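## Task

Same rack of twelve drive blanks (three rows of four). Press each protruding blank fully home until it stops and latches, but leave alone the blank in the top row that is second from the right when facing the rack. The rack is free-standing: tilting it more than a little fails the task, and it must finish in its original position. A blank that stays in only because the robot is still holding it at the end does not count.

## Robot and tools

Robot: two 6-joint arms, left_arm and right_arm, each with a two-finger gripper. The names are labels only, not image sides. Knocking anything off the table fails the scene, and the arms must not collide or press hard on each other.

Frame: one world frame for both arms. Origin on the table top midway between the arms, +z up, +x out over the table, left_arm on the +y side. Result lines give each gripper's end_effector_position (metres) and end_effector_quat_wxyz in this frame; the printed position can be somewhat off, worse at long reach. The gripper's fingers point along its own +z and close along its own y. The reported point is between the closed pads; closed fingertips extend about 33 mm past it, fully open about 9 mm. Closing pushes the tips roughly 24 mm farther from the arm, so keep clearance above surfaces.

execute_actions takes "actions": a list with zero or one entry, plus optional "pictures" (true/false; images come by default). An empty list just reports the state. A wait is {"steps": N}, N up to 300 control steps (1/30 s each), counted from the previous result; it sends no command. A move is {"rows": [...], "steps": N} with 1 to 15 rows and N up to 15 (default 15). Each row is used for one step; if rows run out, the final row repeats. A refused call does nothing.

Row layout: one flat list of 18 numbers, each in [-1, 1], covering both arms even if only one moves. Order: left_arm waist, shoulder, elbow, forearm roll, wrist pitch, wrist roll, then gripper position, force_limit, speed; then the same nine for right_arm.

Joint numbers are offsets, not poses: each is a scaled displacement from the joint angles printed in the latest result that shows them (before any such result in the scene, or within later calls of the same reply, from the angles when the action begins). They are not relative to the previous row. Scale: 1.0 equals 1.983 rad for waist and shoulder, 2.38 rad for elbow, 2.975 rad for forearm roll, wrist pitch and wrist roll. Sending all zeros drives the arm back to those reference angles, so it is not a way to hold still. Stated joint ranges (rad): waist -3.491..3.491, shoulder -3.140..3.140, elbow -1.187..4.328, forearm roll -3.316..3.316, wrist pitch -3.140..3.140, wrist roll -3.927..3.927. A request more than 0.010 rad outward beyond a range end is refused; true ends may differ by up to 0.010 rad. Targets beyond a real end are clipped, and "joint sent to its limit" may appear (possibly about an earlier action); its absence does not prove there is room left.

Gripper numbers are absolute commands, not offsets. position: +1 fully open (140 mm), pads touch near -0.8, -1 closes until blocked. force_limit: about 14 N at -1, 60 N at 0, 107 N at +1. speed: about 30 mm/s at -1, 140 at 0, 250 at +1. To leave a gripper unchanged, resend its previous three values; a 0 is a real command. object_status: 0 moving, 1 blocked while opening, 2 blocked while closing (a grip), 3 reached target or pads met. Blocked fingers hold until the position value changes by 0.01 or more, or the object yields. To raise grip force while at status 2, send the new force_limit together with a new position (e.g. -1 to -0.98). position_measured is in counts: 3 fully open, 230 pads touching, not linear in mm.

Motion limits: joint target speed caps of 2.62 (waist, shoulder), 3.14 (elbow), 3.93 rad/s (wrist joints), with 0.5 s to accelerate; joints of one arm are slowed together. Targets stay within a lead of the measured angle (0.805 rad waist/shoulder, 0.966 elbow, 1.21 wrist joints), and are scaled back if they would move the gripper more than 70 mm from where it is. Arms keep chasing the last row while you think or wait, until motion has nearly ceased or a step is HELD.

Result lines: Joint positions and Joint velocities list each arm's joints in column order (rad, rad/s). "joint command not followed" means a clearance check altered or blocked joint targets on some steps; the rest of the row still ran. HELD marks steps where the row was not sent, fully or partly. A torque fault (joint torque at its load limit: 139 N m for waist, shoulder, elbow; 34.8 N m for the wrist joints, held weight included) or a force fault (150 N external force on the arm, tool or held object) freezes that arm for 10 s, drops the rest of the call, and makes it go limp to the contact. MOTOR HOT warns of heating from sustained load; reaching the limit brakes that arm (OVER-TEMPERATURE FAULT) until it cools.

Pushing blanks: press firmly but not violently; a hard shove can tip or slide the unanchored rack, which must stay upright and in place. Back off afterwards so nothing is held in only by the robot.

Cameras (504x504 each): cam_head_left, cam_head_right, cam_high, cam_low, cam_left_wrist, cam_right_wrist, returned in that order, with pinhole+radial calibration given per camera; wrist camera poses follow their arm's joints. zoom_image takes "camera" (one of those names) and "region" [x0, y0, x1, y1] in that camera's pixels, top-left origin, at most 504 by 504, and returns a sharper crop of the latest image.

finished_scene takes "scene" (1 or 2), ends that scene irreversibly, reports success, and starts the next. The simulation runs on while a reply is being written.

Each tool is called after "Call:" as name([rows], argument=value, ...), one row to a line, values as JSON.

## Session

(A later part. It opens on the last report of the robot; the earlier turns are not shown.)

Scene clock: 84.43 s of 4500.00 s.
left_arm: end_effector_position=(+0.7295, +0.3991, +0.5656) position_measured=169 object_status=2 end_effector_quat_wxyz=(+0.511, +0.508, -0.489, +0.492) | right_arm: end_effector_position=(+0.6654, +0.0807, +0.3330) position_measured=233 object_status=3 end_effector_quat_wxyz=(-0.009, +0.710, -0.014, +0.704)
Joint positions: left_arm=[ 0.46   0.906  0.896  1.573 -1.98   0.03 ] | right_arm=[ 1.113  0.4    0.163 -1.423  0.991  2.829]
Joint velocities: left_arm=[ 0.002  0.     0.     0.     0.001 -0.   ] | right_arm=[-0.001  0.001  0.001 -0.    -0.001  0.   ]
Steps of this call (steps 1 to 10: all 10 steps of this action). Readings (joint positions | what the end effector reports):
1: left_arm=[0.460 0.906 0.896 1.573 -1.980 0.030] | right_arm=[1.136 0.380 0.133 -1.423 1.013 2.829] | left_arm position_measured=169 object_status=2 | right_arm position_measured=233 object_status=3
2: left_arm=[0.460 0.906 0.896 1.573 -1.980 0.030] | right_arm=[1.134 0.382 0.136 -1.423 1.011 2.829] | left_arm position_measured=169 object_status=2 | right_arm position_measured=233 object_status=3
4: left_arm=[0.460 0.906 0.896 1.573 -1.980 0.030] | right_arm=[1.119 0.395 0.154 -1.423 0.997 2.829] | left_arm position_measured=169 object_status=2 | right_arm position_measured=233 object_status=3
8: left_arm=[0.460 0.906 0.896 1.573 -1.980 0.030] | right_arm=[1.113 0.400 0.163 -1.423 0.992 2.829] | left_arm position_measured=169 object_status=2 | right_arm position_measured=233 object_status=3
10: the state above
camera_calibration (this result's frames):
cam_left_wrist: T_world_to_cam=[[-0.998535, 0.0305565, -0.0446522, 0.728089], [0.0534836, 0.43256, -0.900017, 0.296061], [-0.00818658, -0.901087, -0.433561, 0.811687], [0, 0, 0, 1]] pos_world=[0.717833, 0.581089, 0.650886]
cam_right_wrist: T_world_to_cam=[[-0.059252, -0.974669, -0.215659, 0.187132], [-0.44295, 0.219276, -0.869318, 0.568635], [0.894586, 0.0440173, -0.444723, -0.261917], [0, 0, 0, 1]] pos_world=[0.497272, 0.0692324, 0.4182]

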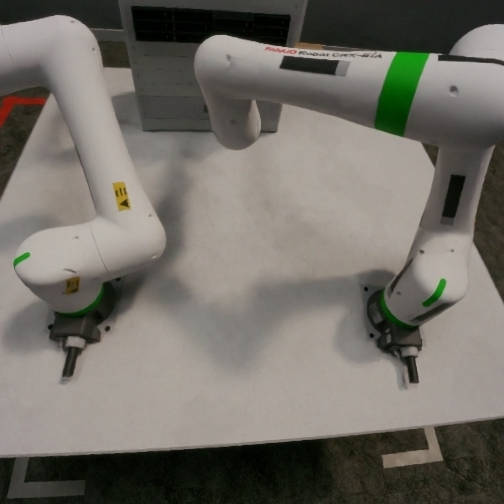

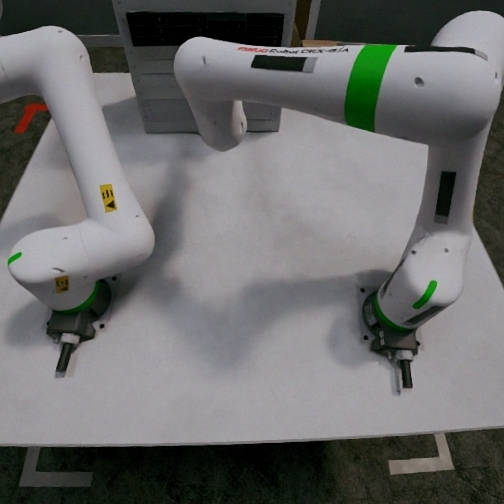

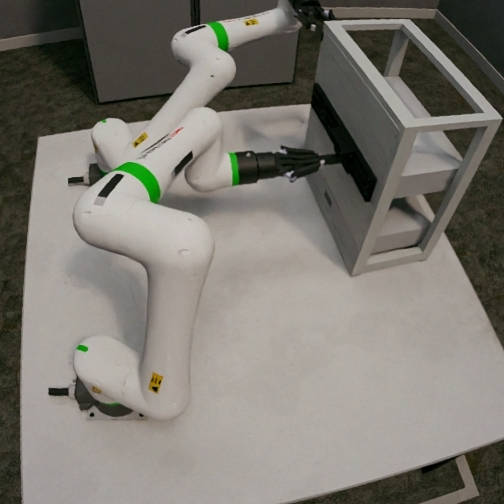

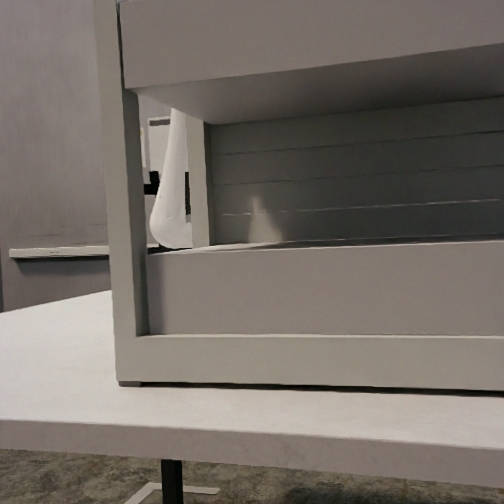

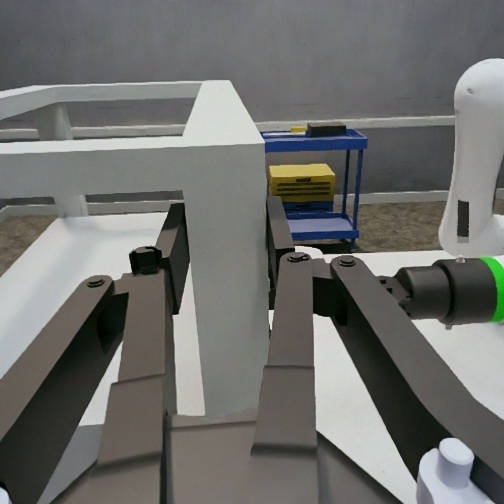

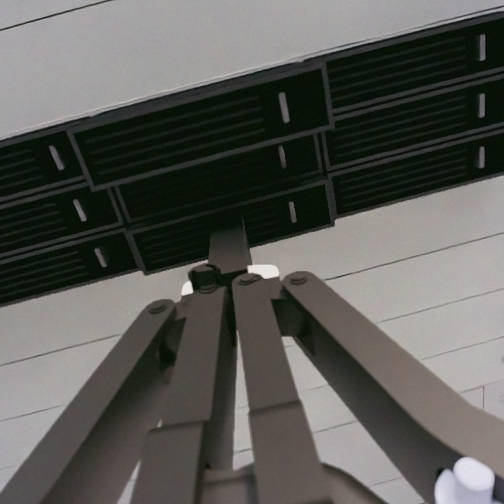

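Call:
execute_actions([
  {"rows":[[0,0,0,0,0,0,-0.35,-0.5,-0.5,-0.0042,0.0039,0.0046,0,-0.0027,0,-1,0,0]],"steps":9},
])

Scene clock: 86.80 s of 4500.00 s.
left_arm: end_effector_position=(+0.7295, +0.3991, +0.5656) position_measured=169 object_status=2 end_effector_quat_wxyz=(+0.511, +0.508, -0.489, +0.492) | right_arm: end_effector_position=(+0.6711, +0.0807, +0.3329) position_measured=233 object_status=3 end_effector_quat_wxyz=(-0.010, +0.710, -0.015, +0.704)
Joint positions: left_arm=[ 0.46   0.906  0.896  1.573 -1.98   0.03 ] | right_arm=[ 1.105  0.408  0.174 -1.423  0.983  2.829]
Joint velocities: left_arm=[-0.    -0.     0.001 -0.001  0.001  0.   ] | right_arm=[-0.001  0.     0.001  0.    -0.001 -0.   ]
Steps of this call (steps 1 to 15: the robot went on to your last target; steps 16 to 62: nothing new was sent; steps 63 to 71: all 9 steps of this action). Readings (joint positions | what the end effector reports):
63: left_arm=[0.460 0.906 0.896 1.573 -1.980 0.030] | right_arm=[1.113 0.401 0.163 -1.423 0.991 2.829] | left_arm position_measured=169 object_status=2 | right_arm position_measured=233 object_status=3
64: left_arm=[0.460 0.906 0.896 1.573 -1.980 0.030] | right_arm=[1.111 0.402 0.165 -1.423 0.990 2.829] | left_arm position_measured=169 object_status=2 | right_arm position_measured=233 object_status=3
66: left_arm=[0.460 0.906 0.896 1.573 -1.980 0.030] | right_arm=[1.106 0.407 0.172 -1.423 0.984 2.829] | left_arm position_measured=169 object_status=2 | right_arm position_measured=233 object_status=3
70: left_arm=[0.460 0.906 0.896 1.573 -1.980 0.030] | right_arm=[1.105 0.408 0.174 -1.423 0.983 2.829] | left_arm position_measured=169 object_status=2 | right_arm position_measured=233 object_status=3
71: the state above
camera_calibration (this result's frames):
cam_left_wrist: T_world_to_cam=[[-0.998535, 0.0305562, -0.0446521, 0.728089], [0.0534834, 0.43256, -0.900017, 0.296061], [-0.00818635, -0.901087, -0.433561, 0.811687], [0, 0, 0, 1]] pos_world=[0.717833, 0.581089, 0.650886]
cam_right_wrist: T_world_to_cam=[[-0.0598931, -0.974043, -0.218294, 0.188755], [-0.443146, 0.221901, -0.868552, 0.570702], [0.894447, 0.0447157, -0.444933, -0.26699], [0, 0, 0, 1]] pos_world=[0.503018, 0.0691552, 0.418095]

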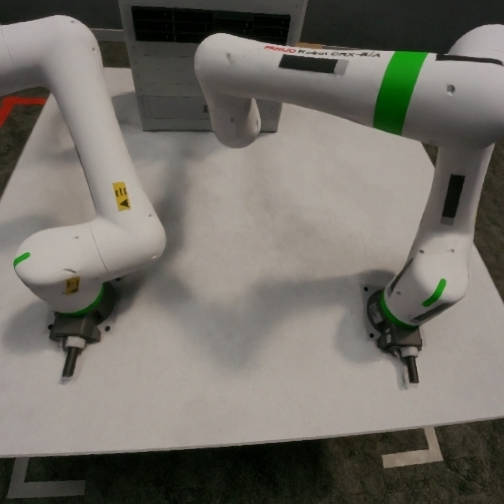

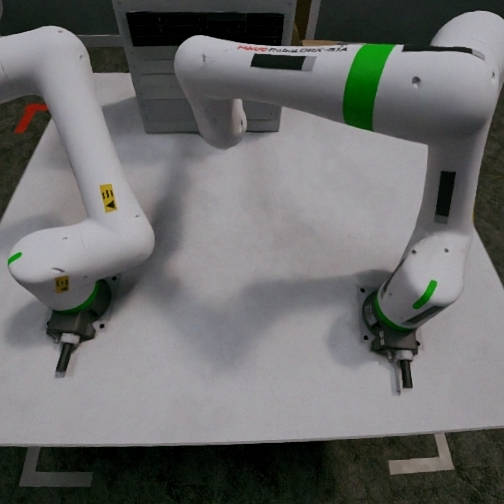

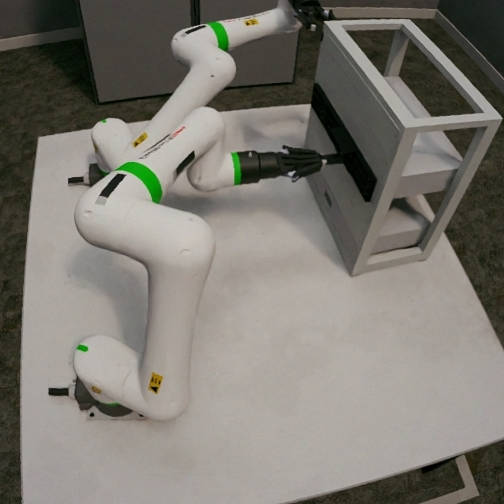

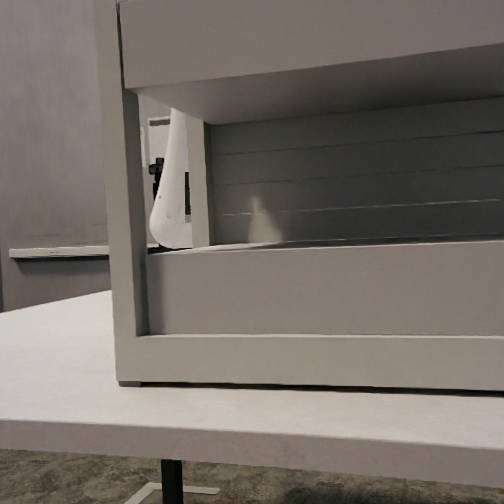

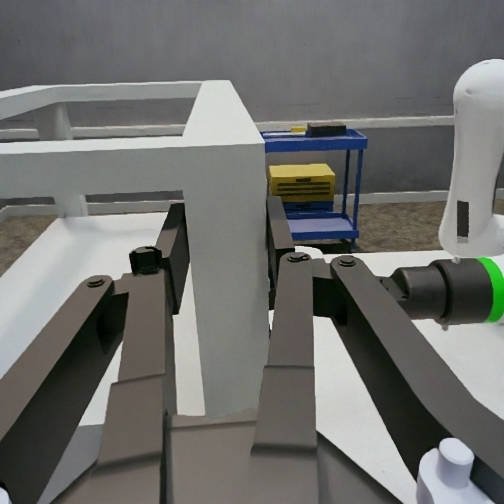

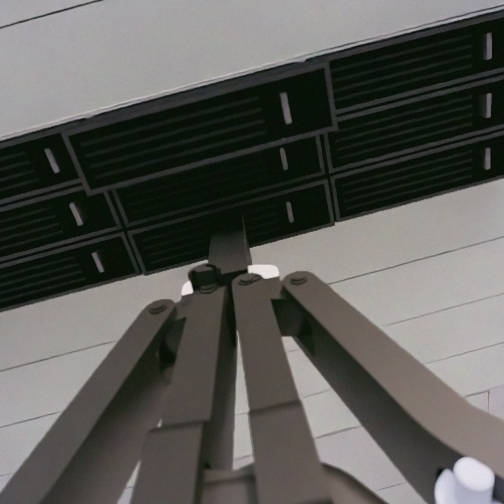

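Call:
execute_actions([
  {"rows":[[0,0,0,0,0,0,-0.35,-0.5,-0.5,-0.0016,0.0015,0.0018,0,-0.001,0,-1,0,0]],"steps":9},
])

Scene clock: 90.50 s of 4500.00 s.
left_arm: end_effector_position=(+0.7295, +0.3991, +0.5656) position_measured=169 object_status=2 end_effector_quat_wxyz=(+0.511, +0.508, -0.489, +0.492) | right_arm: end_effector_position=(+0.6733, +0.0807, +0.3329) position_measured=233 object_status=3 end_effector_quat_wxyz=(-0.011, +0.710, -0.016, +0.704)
Joint positions: left_arm=[ 0.46   0.906  0.896  1.573 -1.98   0.03 ] | right_arm=[ 1.101  0.411  0.178 -1.423  0.98   2.829]
Joint velocities: left_arm=[ 0.001 -0.     0.001  0.002  0.002  0.   ] | right_arm=[ 0.001 -0.     0.     0.001 -0.    -0.   ]
Steps of this call (steps 1 to 15: the robot went on to your last target; steps 16 to 90: nothing new was sent; then 0.40 s passed at rest; steps 91 to 99: all 9 steps of this action). Readings (joint positions | what the end effector reports):
91: left_arm=[0.460 0.906 0.896 1.573 -1.980 0.030] | right_arm=[1.105 0.408 0.174 -1.423 0.983 2.829] | left_arm position_measured=169 object_status=2 | right_arm position_measured=233 object_status=3
92: left_arm=[0.460 0.906 0.896 1.573 -1.980 0.030] | right_arm=[1.104 0.409 0.175 -1.423 0.983 2.829] | left_arm position_measured=169 object_status=2 | right_arm position_measured=233 object_status=3
94: left_arm=[0.460 0.906 0.896 1.573 -1.980 0.030] | right_arm=[1.102 0.411 0.177 -1.423 0.981 2.829] | left_arm position_measured=169 object_status=2 | right_arm position_measured=233 object_status=3
98: left_arm=[0.460 0.906 0.896 1.573 -1.980 0.030] | right_arm=[1.101 0.411 0.178 -1.423 0.980 2.829] | left_arm position_measured=169 object_status=2 | right_arm position_measured=233 object_status=3
99: the state above
camera_calibration (this result's frames):
cam_left_wrist: T_world_to_cam=[[-0.998535, 0.0305563, -0.044652, 0.728089], [0.0534833, 0.43256, -0.900017, 0.296061], [-0.00818652, -0.901087, -0.433561, 0.811687], [0, 0, 0, 1]] pos_world=[0.717833, 0.581089, 0.650886]
cam_right_wrist: T_world_to_cam=[[-0.0602392, -0.973783, -0.219358, 0.189432], [-0.443115, 0.223004, -0.868284, 0.571484], [0.894438, 0.044896, -0.444932, -0.268971], [0, 0, 0, 1]] pos_world=[0.505222, 0.0690983, 0.41809]

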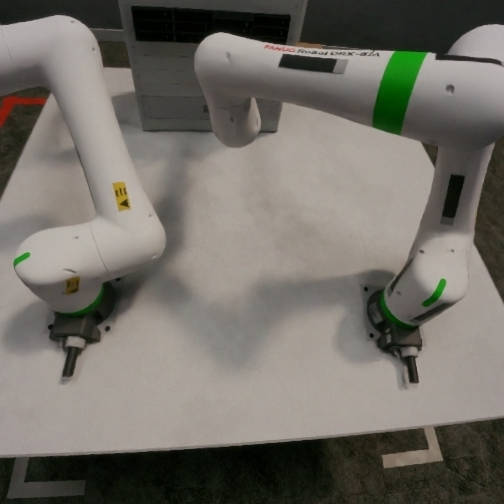

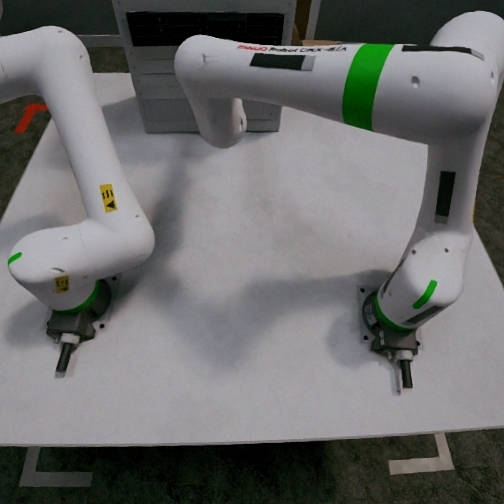

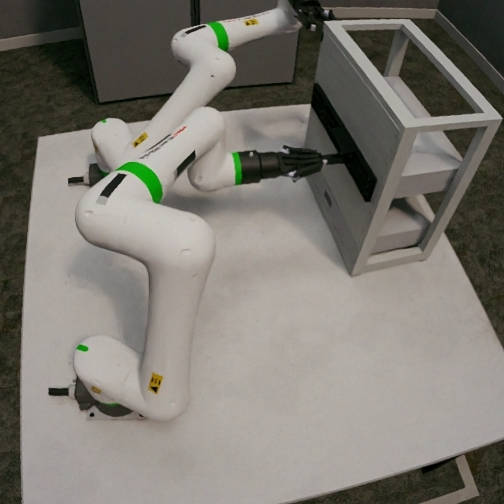

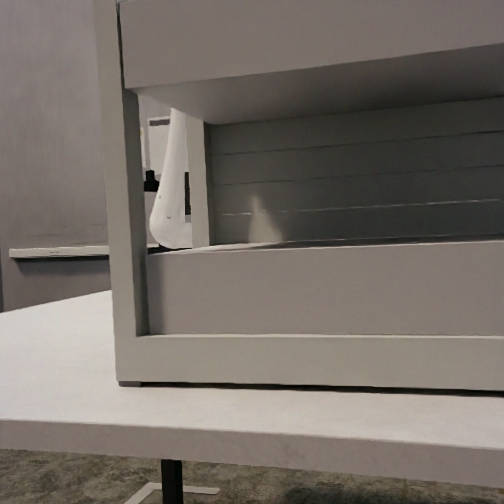

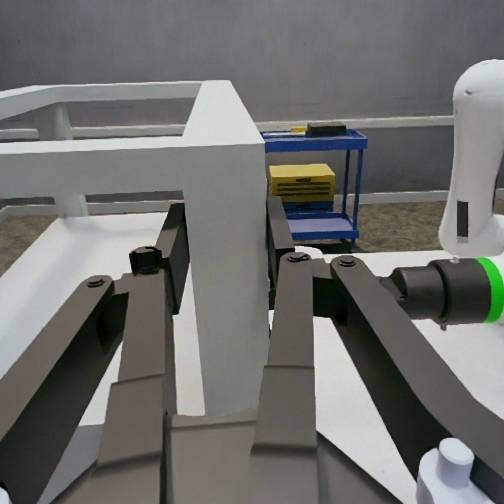

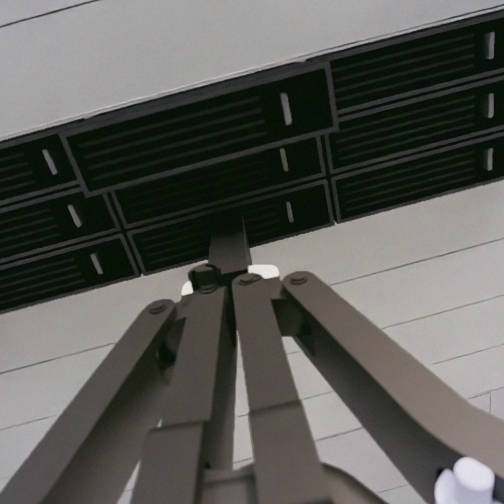

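Call:
execute_actions([
  {"rows":[[0,0,0,0,0,0,-0.35,-0.5,-0.5,-0.0013,0.0012,0.0014,0,-0.0008,0,-1,0,0]],"steps":9},
])

Scene clock: 93.17 s of 4500.00 s.
left_arm: end_effector_position=(+0.7295, +0.3991, +0.5656) position_measured=169 object_status=2 end_effector_quat_wxyz=(+0.511, +0.508, -0.489, +0.492) | right_arm: end_effector_position=(+0.6750, +0.0807, +0.3329) position_measured=233 object_status=3 end_effector_quat_wxyz=(-0.011, +0.710, -0.016, +0.704)
Joint positions: left_arm=[ 0.46   0.906  0.896  1.573 -1.98   0.03 ] | right_arm=[ 1.099  0.413  0.181 -1.423  0.978  2.829]
Joint velocities: left_arm=[-0.     0.001  0.    -0.001 -0.     0.   ] | right_arm=[-0.002  0.001  0.001  0.001 -0.001 -0.   ]
Steps of this call (steps 1 to 15: the robot went on to your last target; steps 16 to 71: nothing new was sent; steps 72 to 80: all 9 steps of this action). Readings (joint positions | what the end effector reports):
72: left_arm=[0.460 0.906 0.896 1.573 -1.980 0.030] | right_arm=[1.101 0.411 0.178 -1.423 0.980 2.829] | left_arm position_measured=169 object_status=2 | right_arm position_measured=233 object_status=3
73: left_arm=[0.460 0.906 0.896 1.573 -1.980 0.030] | right_arm=[1.101 0.412 0.179 -1.423 0.980 2.829] | left_arm position_measured=169 object_status=2 | right_arm position_measured=233 object_status=3
75: left_arm=[0.460 0.906 0.896 1.573 -1.980 0.030] | right_arm=[1.099 0.413 0.181 -1.423 0.979 2.829] | left_arm position_measured=169 object_status=2 | right_arm position_measured=233 object_status=3
79: left_arm=[0.460 0.906 0.896 1.573 -1.980 0.030] | right_arm=[1.099 0.413 0.181 -1.423 0.978 2.829] | left_arm position_measured=169 object_status=2 | right_arm position_measured=233 object_status=3
80: the state above
camera_calibration (this result's frames):
cam_left_wrist: T_world_to_cam=[[-0.998538, 0.0304759, -0.0446517, 0.728151], [0.0534482, 0.432565, -0.900017, 0.296083], [-0.00811406, -0.901087, -0.433561, 0.811635], [0, 0, 0, 1]] pos_world=[0.717847, 0.581088, 0.650886]
cam_right_wrist: T_world_to_cam=[[-0.0605529, -0.973579, -0.220174, 0.189951], [-0.443107, 0.223872, -0.868065, 0.572084], [0.894421, 0.0449968, -0.444956, -0.2705], [0, 0, 0, 1]] pos_world=[0.506938, 0.0690303, 0.418068]

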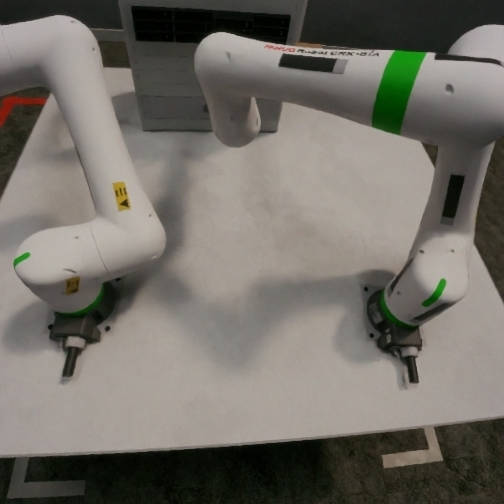

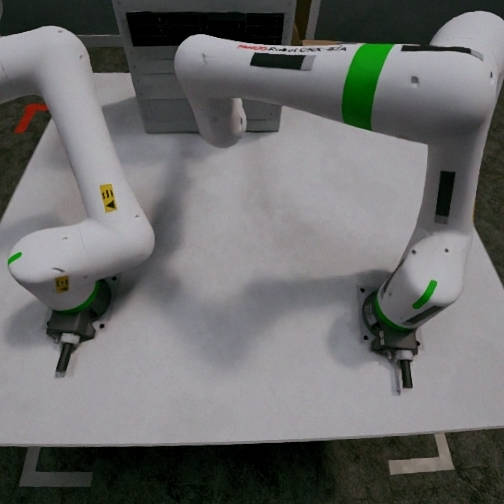

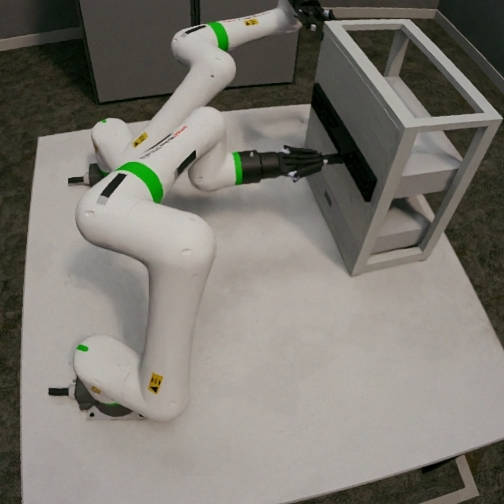

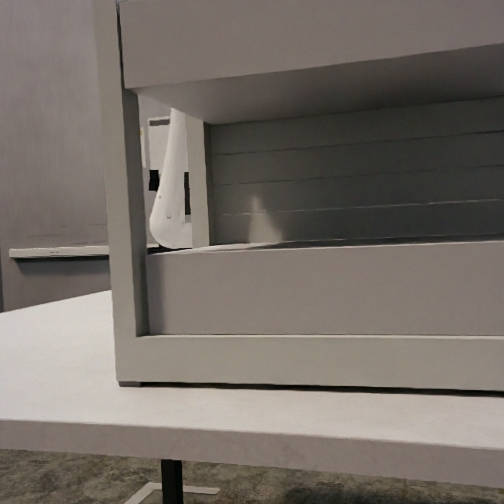

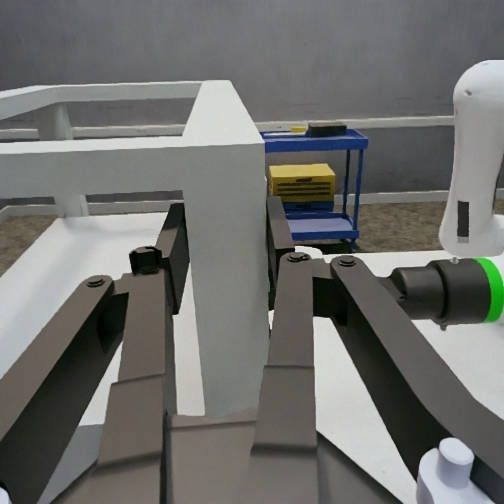

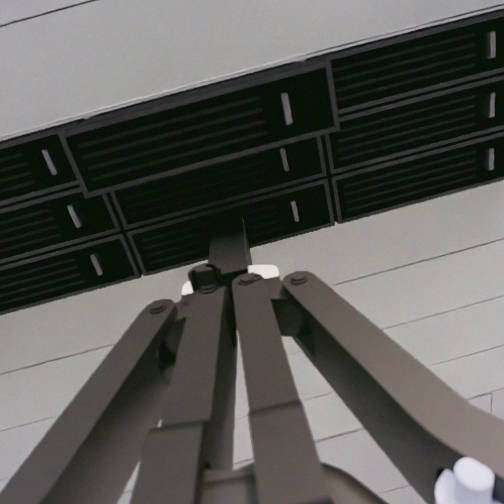

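Latched. Retreat and look left.

Call:
execute_actions([
  {"rows":[[0,0,0,0,0,0,0.5,-0.5,0,0.046,-0.039,-0.046,0,0.03,0,-1,0,0]],"steps":15},
], pictures=false)

Call:
execute_actions([
  {"rows":[[0.04,0.05,0.042,0,-0.026,0,0.5,-0.5,0,0.08,-0.04,-0.04,0,0,0,-1,0,0]],"steps":15},
])

Scene clock: 97.50 s of 4500.00 s.
left_arm: end_effector_position=(+0.7295, +0.3991, +0.5655) position_measured=69 object_status=0 end_effector_quat_wxyz=(+0.511, +0.508, -0.489, +0.492) | right_arm: end_effector_position=(+0.6151, +0.0794, +0.3351) position_measured=233 object_status=3 end_effector_quat_wxyz=(-0.003, +0.708, -0.004, +0.707)
Joint positions: left_arm=[ 0.46   0.906  0.896  1.573 -1.98   0.03 ] | right_arm=[ 1.19   0.336  0.072 -1.423  1.067  2.829]
Joint velocities: left_arm=[ 0.001 -0.     0.001  0.     0.001  0.   ] | right_arm=[ 0.001 -0.001 -0.001 -0.001  0.001 -0.   ]
Steps of this call (steps 1 to 15: the robot went on to your last target; steps 16 to 90: nothing new was sent; then 0.83 s passed at rest; steps 91 to 105: all 15 steps of this action). Readings (joint positions | what the end effector reports):
91: left_arm=[0.460 0.906 0.896 1.573 -1.980 0.030] | right_arm=[1.099 0.414 0.181 -1.423 0.978 2.829] | left_arm position_measured=169 object_status=0 | right_arm position_measured=233 object_status=3
92: left_arm=[0.460 0.906 0.896 1.573 -1.980 0.030] | right_arm=[1.101 0.412 0.179 -1.423 0.980 2.829] | left_arm position_measured=169 object_status=0 | right_arm position_measured=233 object_status=3
94: left_arm=[0.460 0.906 0.896 1.572 -1.980 0.030] | right_arm=[1.121 0.394 0.154 -1.423 1.000 2.829] | left_arm position_measured=152 object_status=0 | right_arm position_measured=233 object_status=3
98: left_arm=[0.460 0.906 0.896 1.573 -1.980 0.030] | right_arm=[1.185 0.340 0.078 -1.423 1.062 2.829] | left_arm position_measured=122 object_status=0 | right_arm position_measured=233 object_status=3
105: the state above

Scene clock: 98.00 s of 4500.00 s.
left_arm: end_effector_position=(+0.7248, +0.4639, +0.5328) position_measured=66 object_status=3 end_effector_quat_wxyz=(+0.510, +0.508, -0.488, +0.493) | right_arm: end_effector_position=(+0.5257, +0.1411, +0.3357) position_measured=233 object_status=3 end_effector_quat_wxyz=(-0.054, +0.708, +0.056, +0.702)
Joint positions: left_arm=[ 0.539  1.005  0.996  1.573 -2.058  0.03 ] | right_arm=[ 1.349  0.257 -0.023 -1.423  1.068  2.829]
Joint velocities: left_arm=[ 0.001 -0.     0.001 -0.002 -0.001  0.   ] | right_arm=[ 0.003 -0.002 -0.001  0.001  0.001  0.   ]
Steps of this call (steps 1 to 15: all 15 steps of this action). Readings (joint positions | what the end effector reports):
1: left_arm=[0.460 0.906 0.896 1.573 -1.980 0.030] | right_arm=[1.190 0.336 0.072 -1.423 1.067 2.829] | left_arm position_measured=66 object_status=0 | right_arm position_measured=233 object_status=3
2: left_arm=[0.461 0.908 0.898 1.573 -1.982 0.030] | right_arm=[1.192 0.335 0.070 -1.423 1.067 2.829] | left_arm position_measured=66 object_status=0 | right_arm position_measured=233 object_status=3
4: left_arm=[0.478 0.928 0.919 1.573 -1.998 0.030] | right_arm=[1.213 0.325 0.058 -1.423 1.068 2.829] | left_arm position_measured=66 object_status=0 | right_arm position_measured=233 object_status=3
8: left_arm=[0.534 0.998 0.988 1.573 -2.052 0.030] | right_arm=[1.299 0.282 0.007 -1.423 1.068 2.829] | left_arm position_measured=66 object_status=3 | right_arm position_measured=233 object_status=3
15: the state above
camera_calibration (this result's frames):
cam_left_wrist: T_world_to_cam=[[-0.998539, 0.0285574, -0.0458683, 0.721555], [0.0537119, 0.432415, -0.900074, 0.238772], [-0.00586959, -0.901222, -0.433317, 0.854063], [0, 0, 0, 1]] pos_world=[0.712689, 0.645847, 0.618089]
cam_right_wrist: T_world_to_cam=[[0.100706, -0.978544, -0.179752, 0.142718], [-0.467886, 0.112864, -0.876553, 0.526377], [0.878032, 0.172378, -0.446481, -0.147279], [0, 0, 0, 1]] pos_world=[0.361227, 0.105635, 0.421294]

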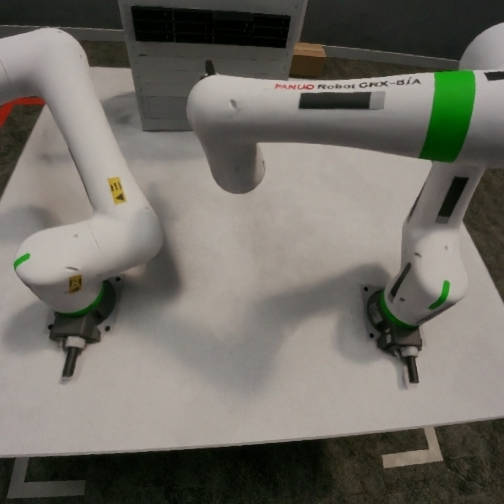

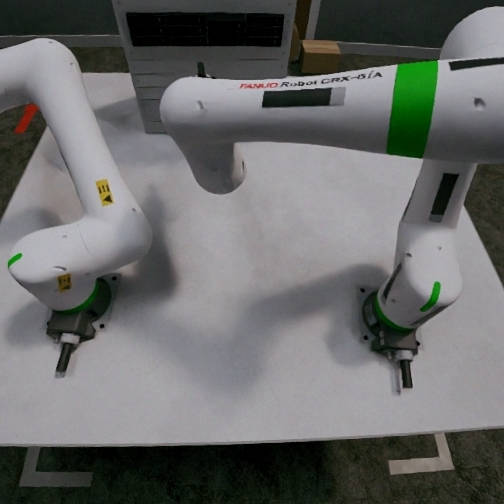

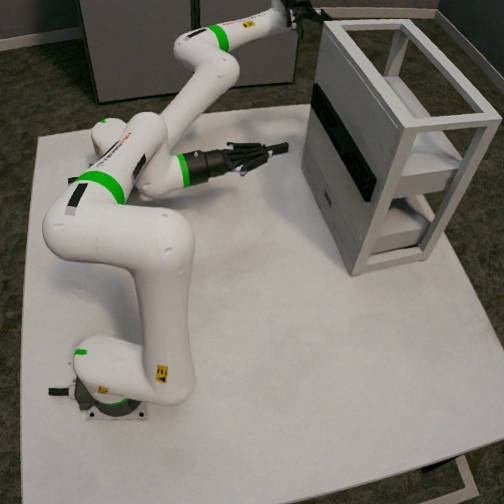

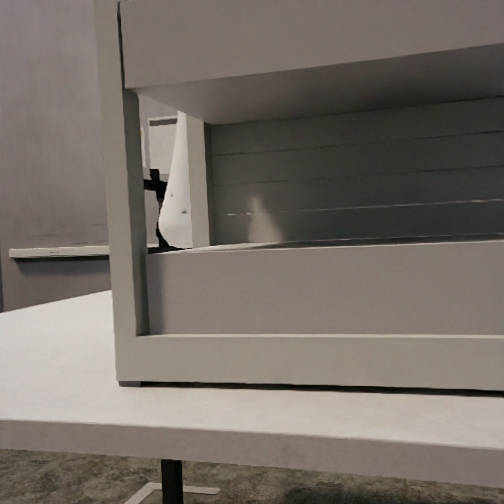

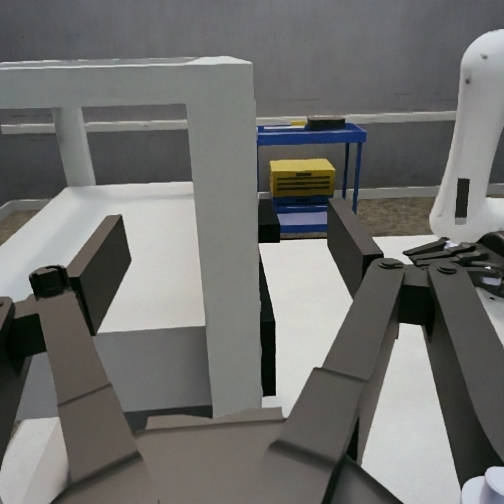

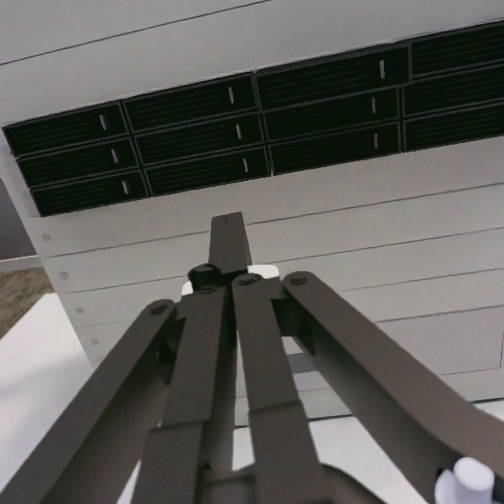

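Call:
finished_scene(scene=2)

The scene is finished: the task was done.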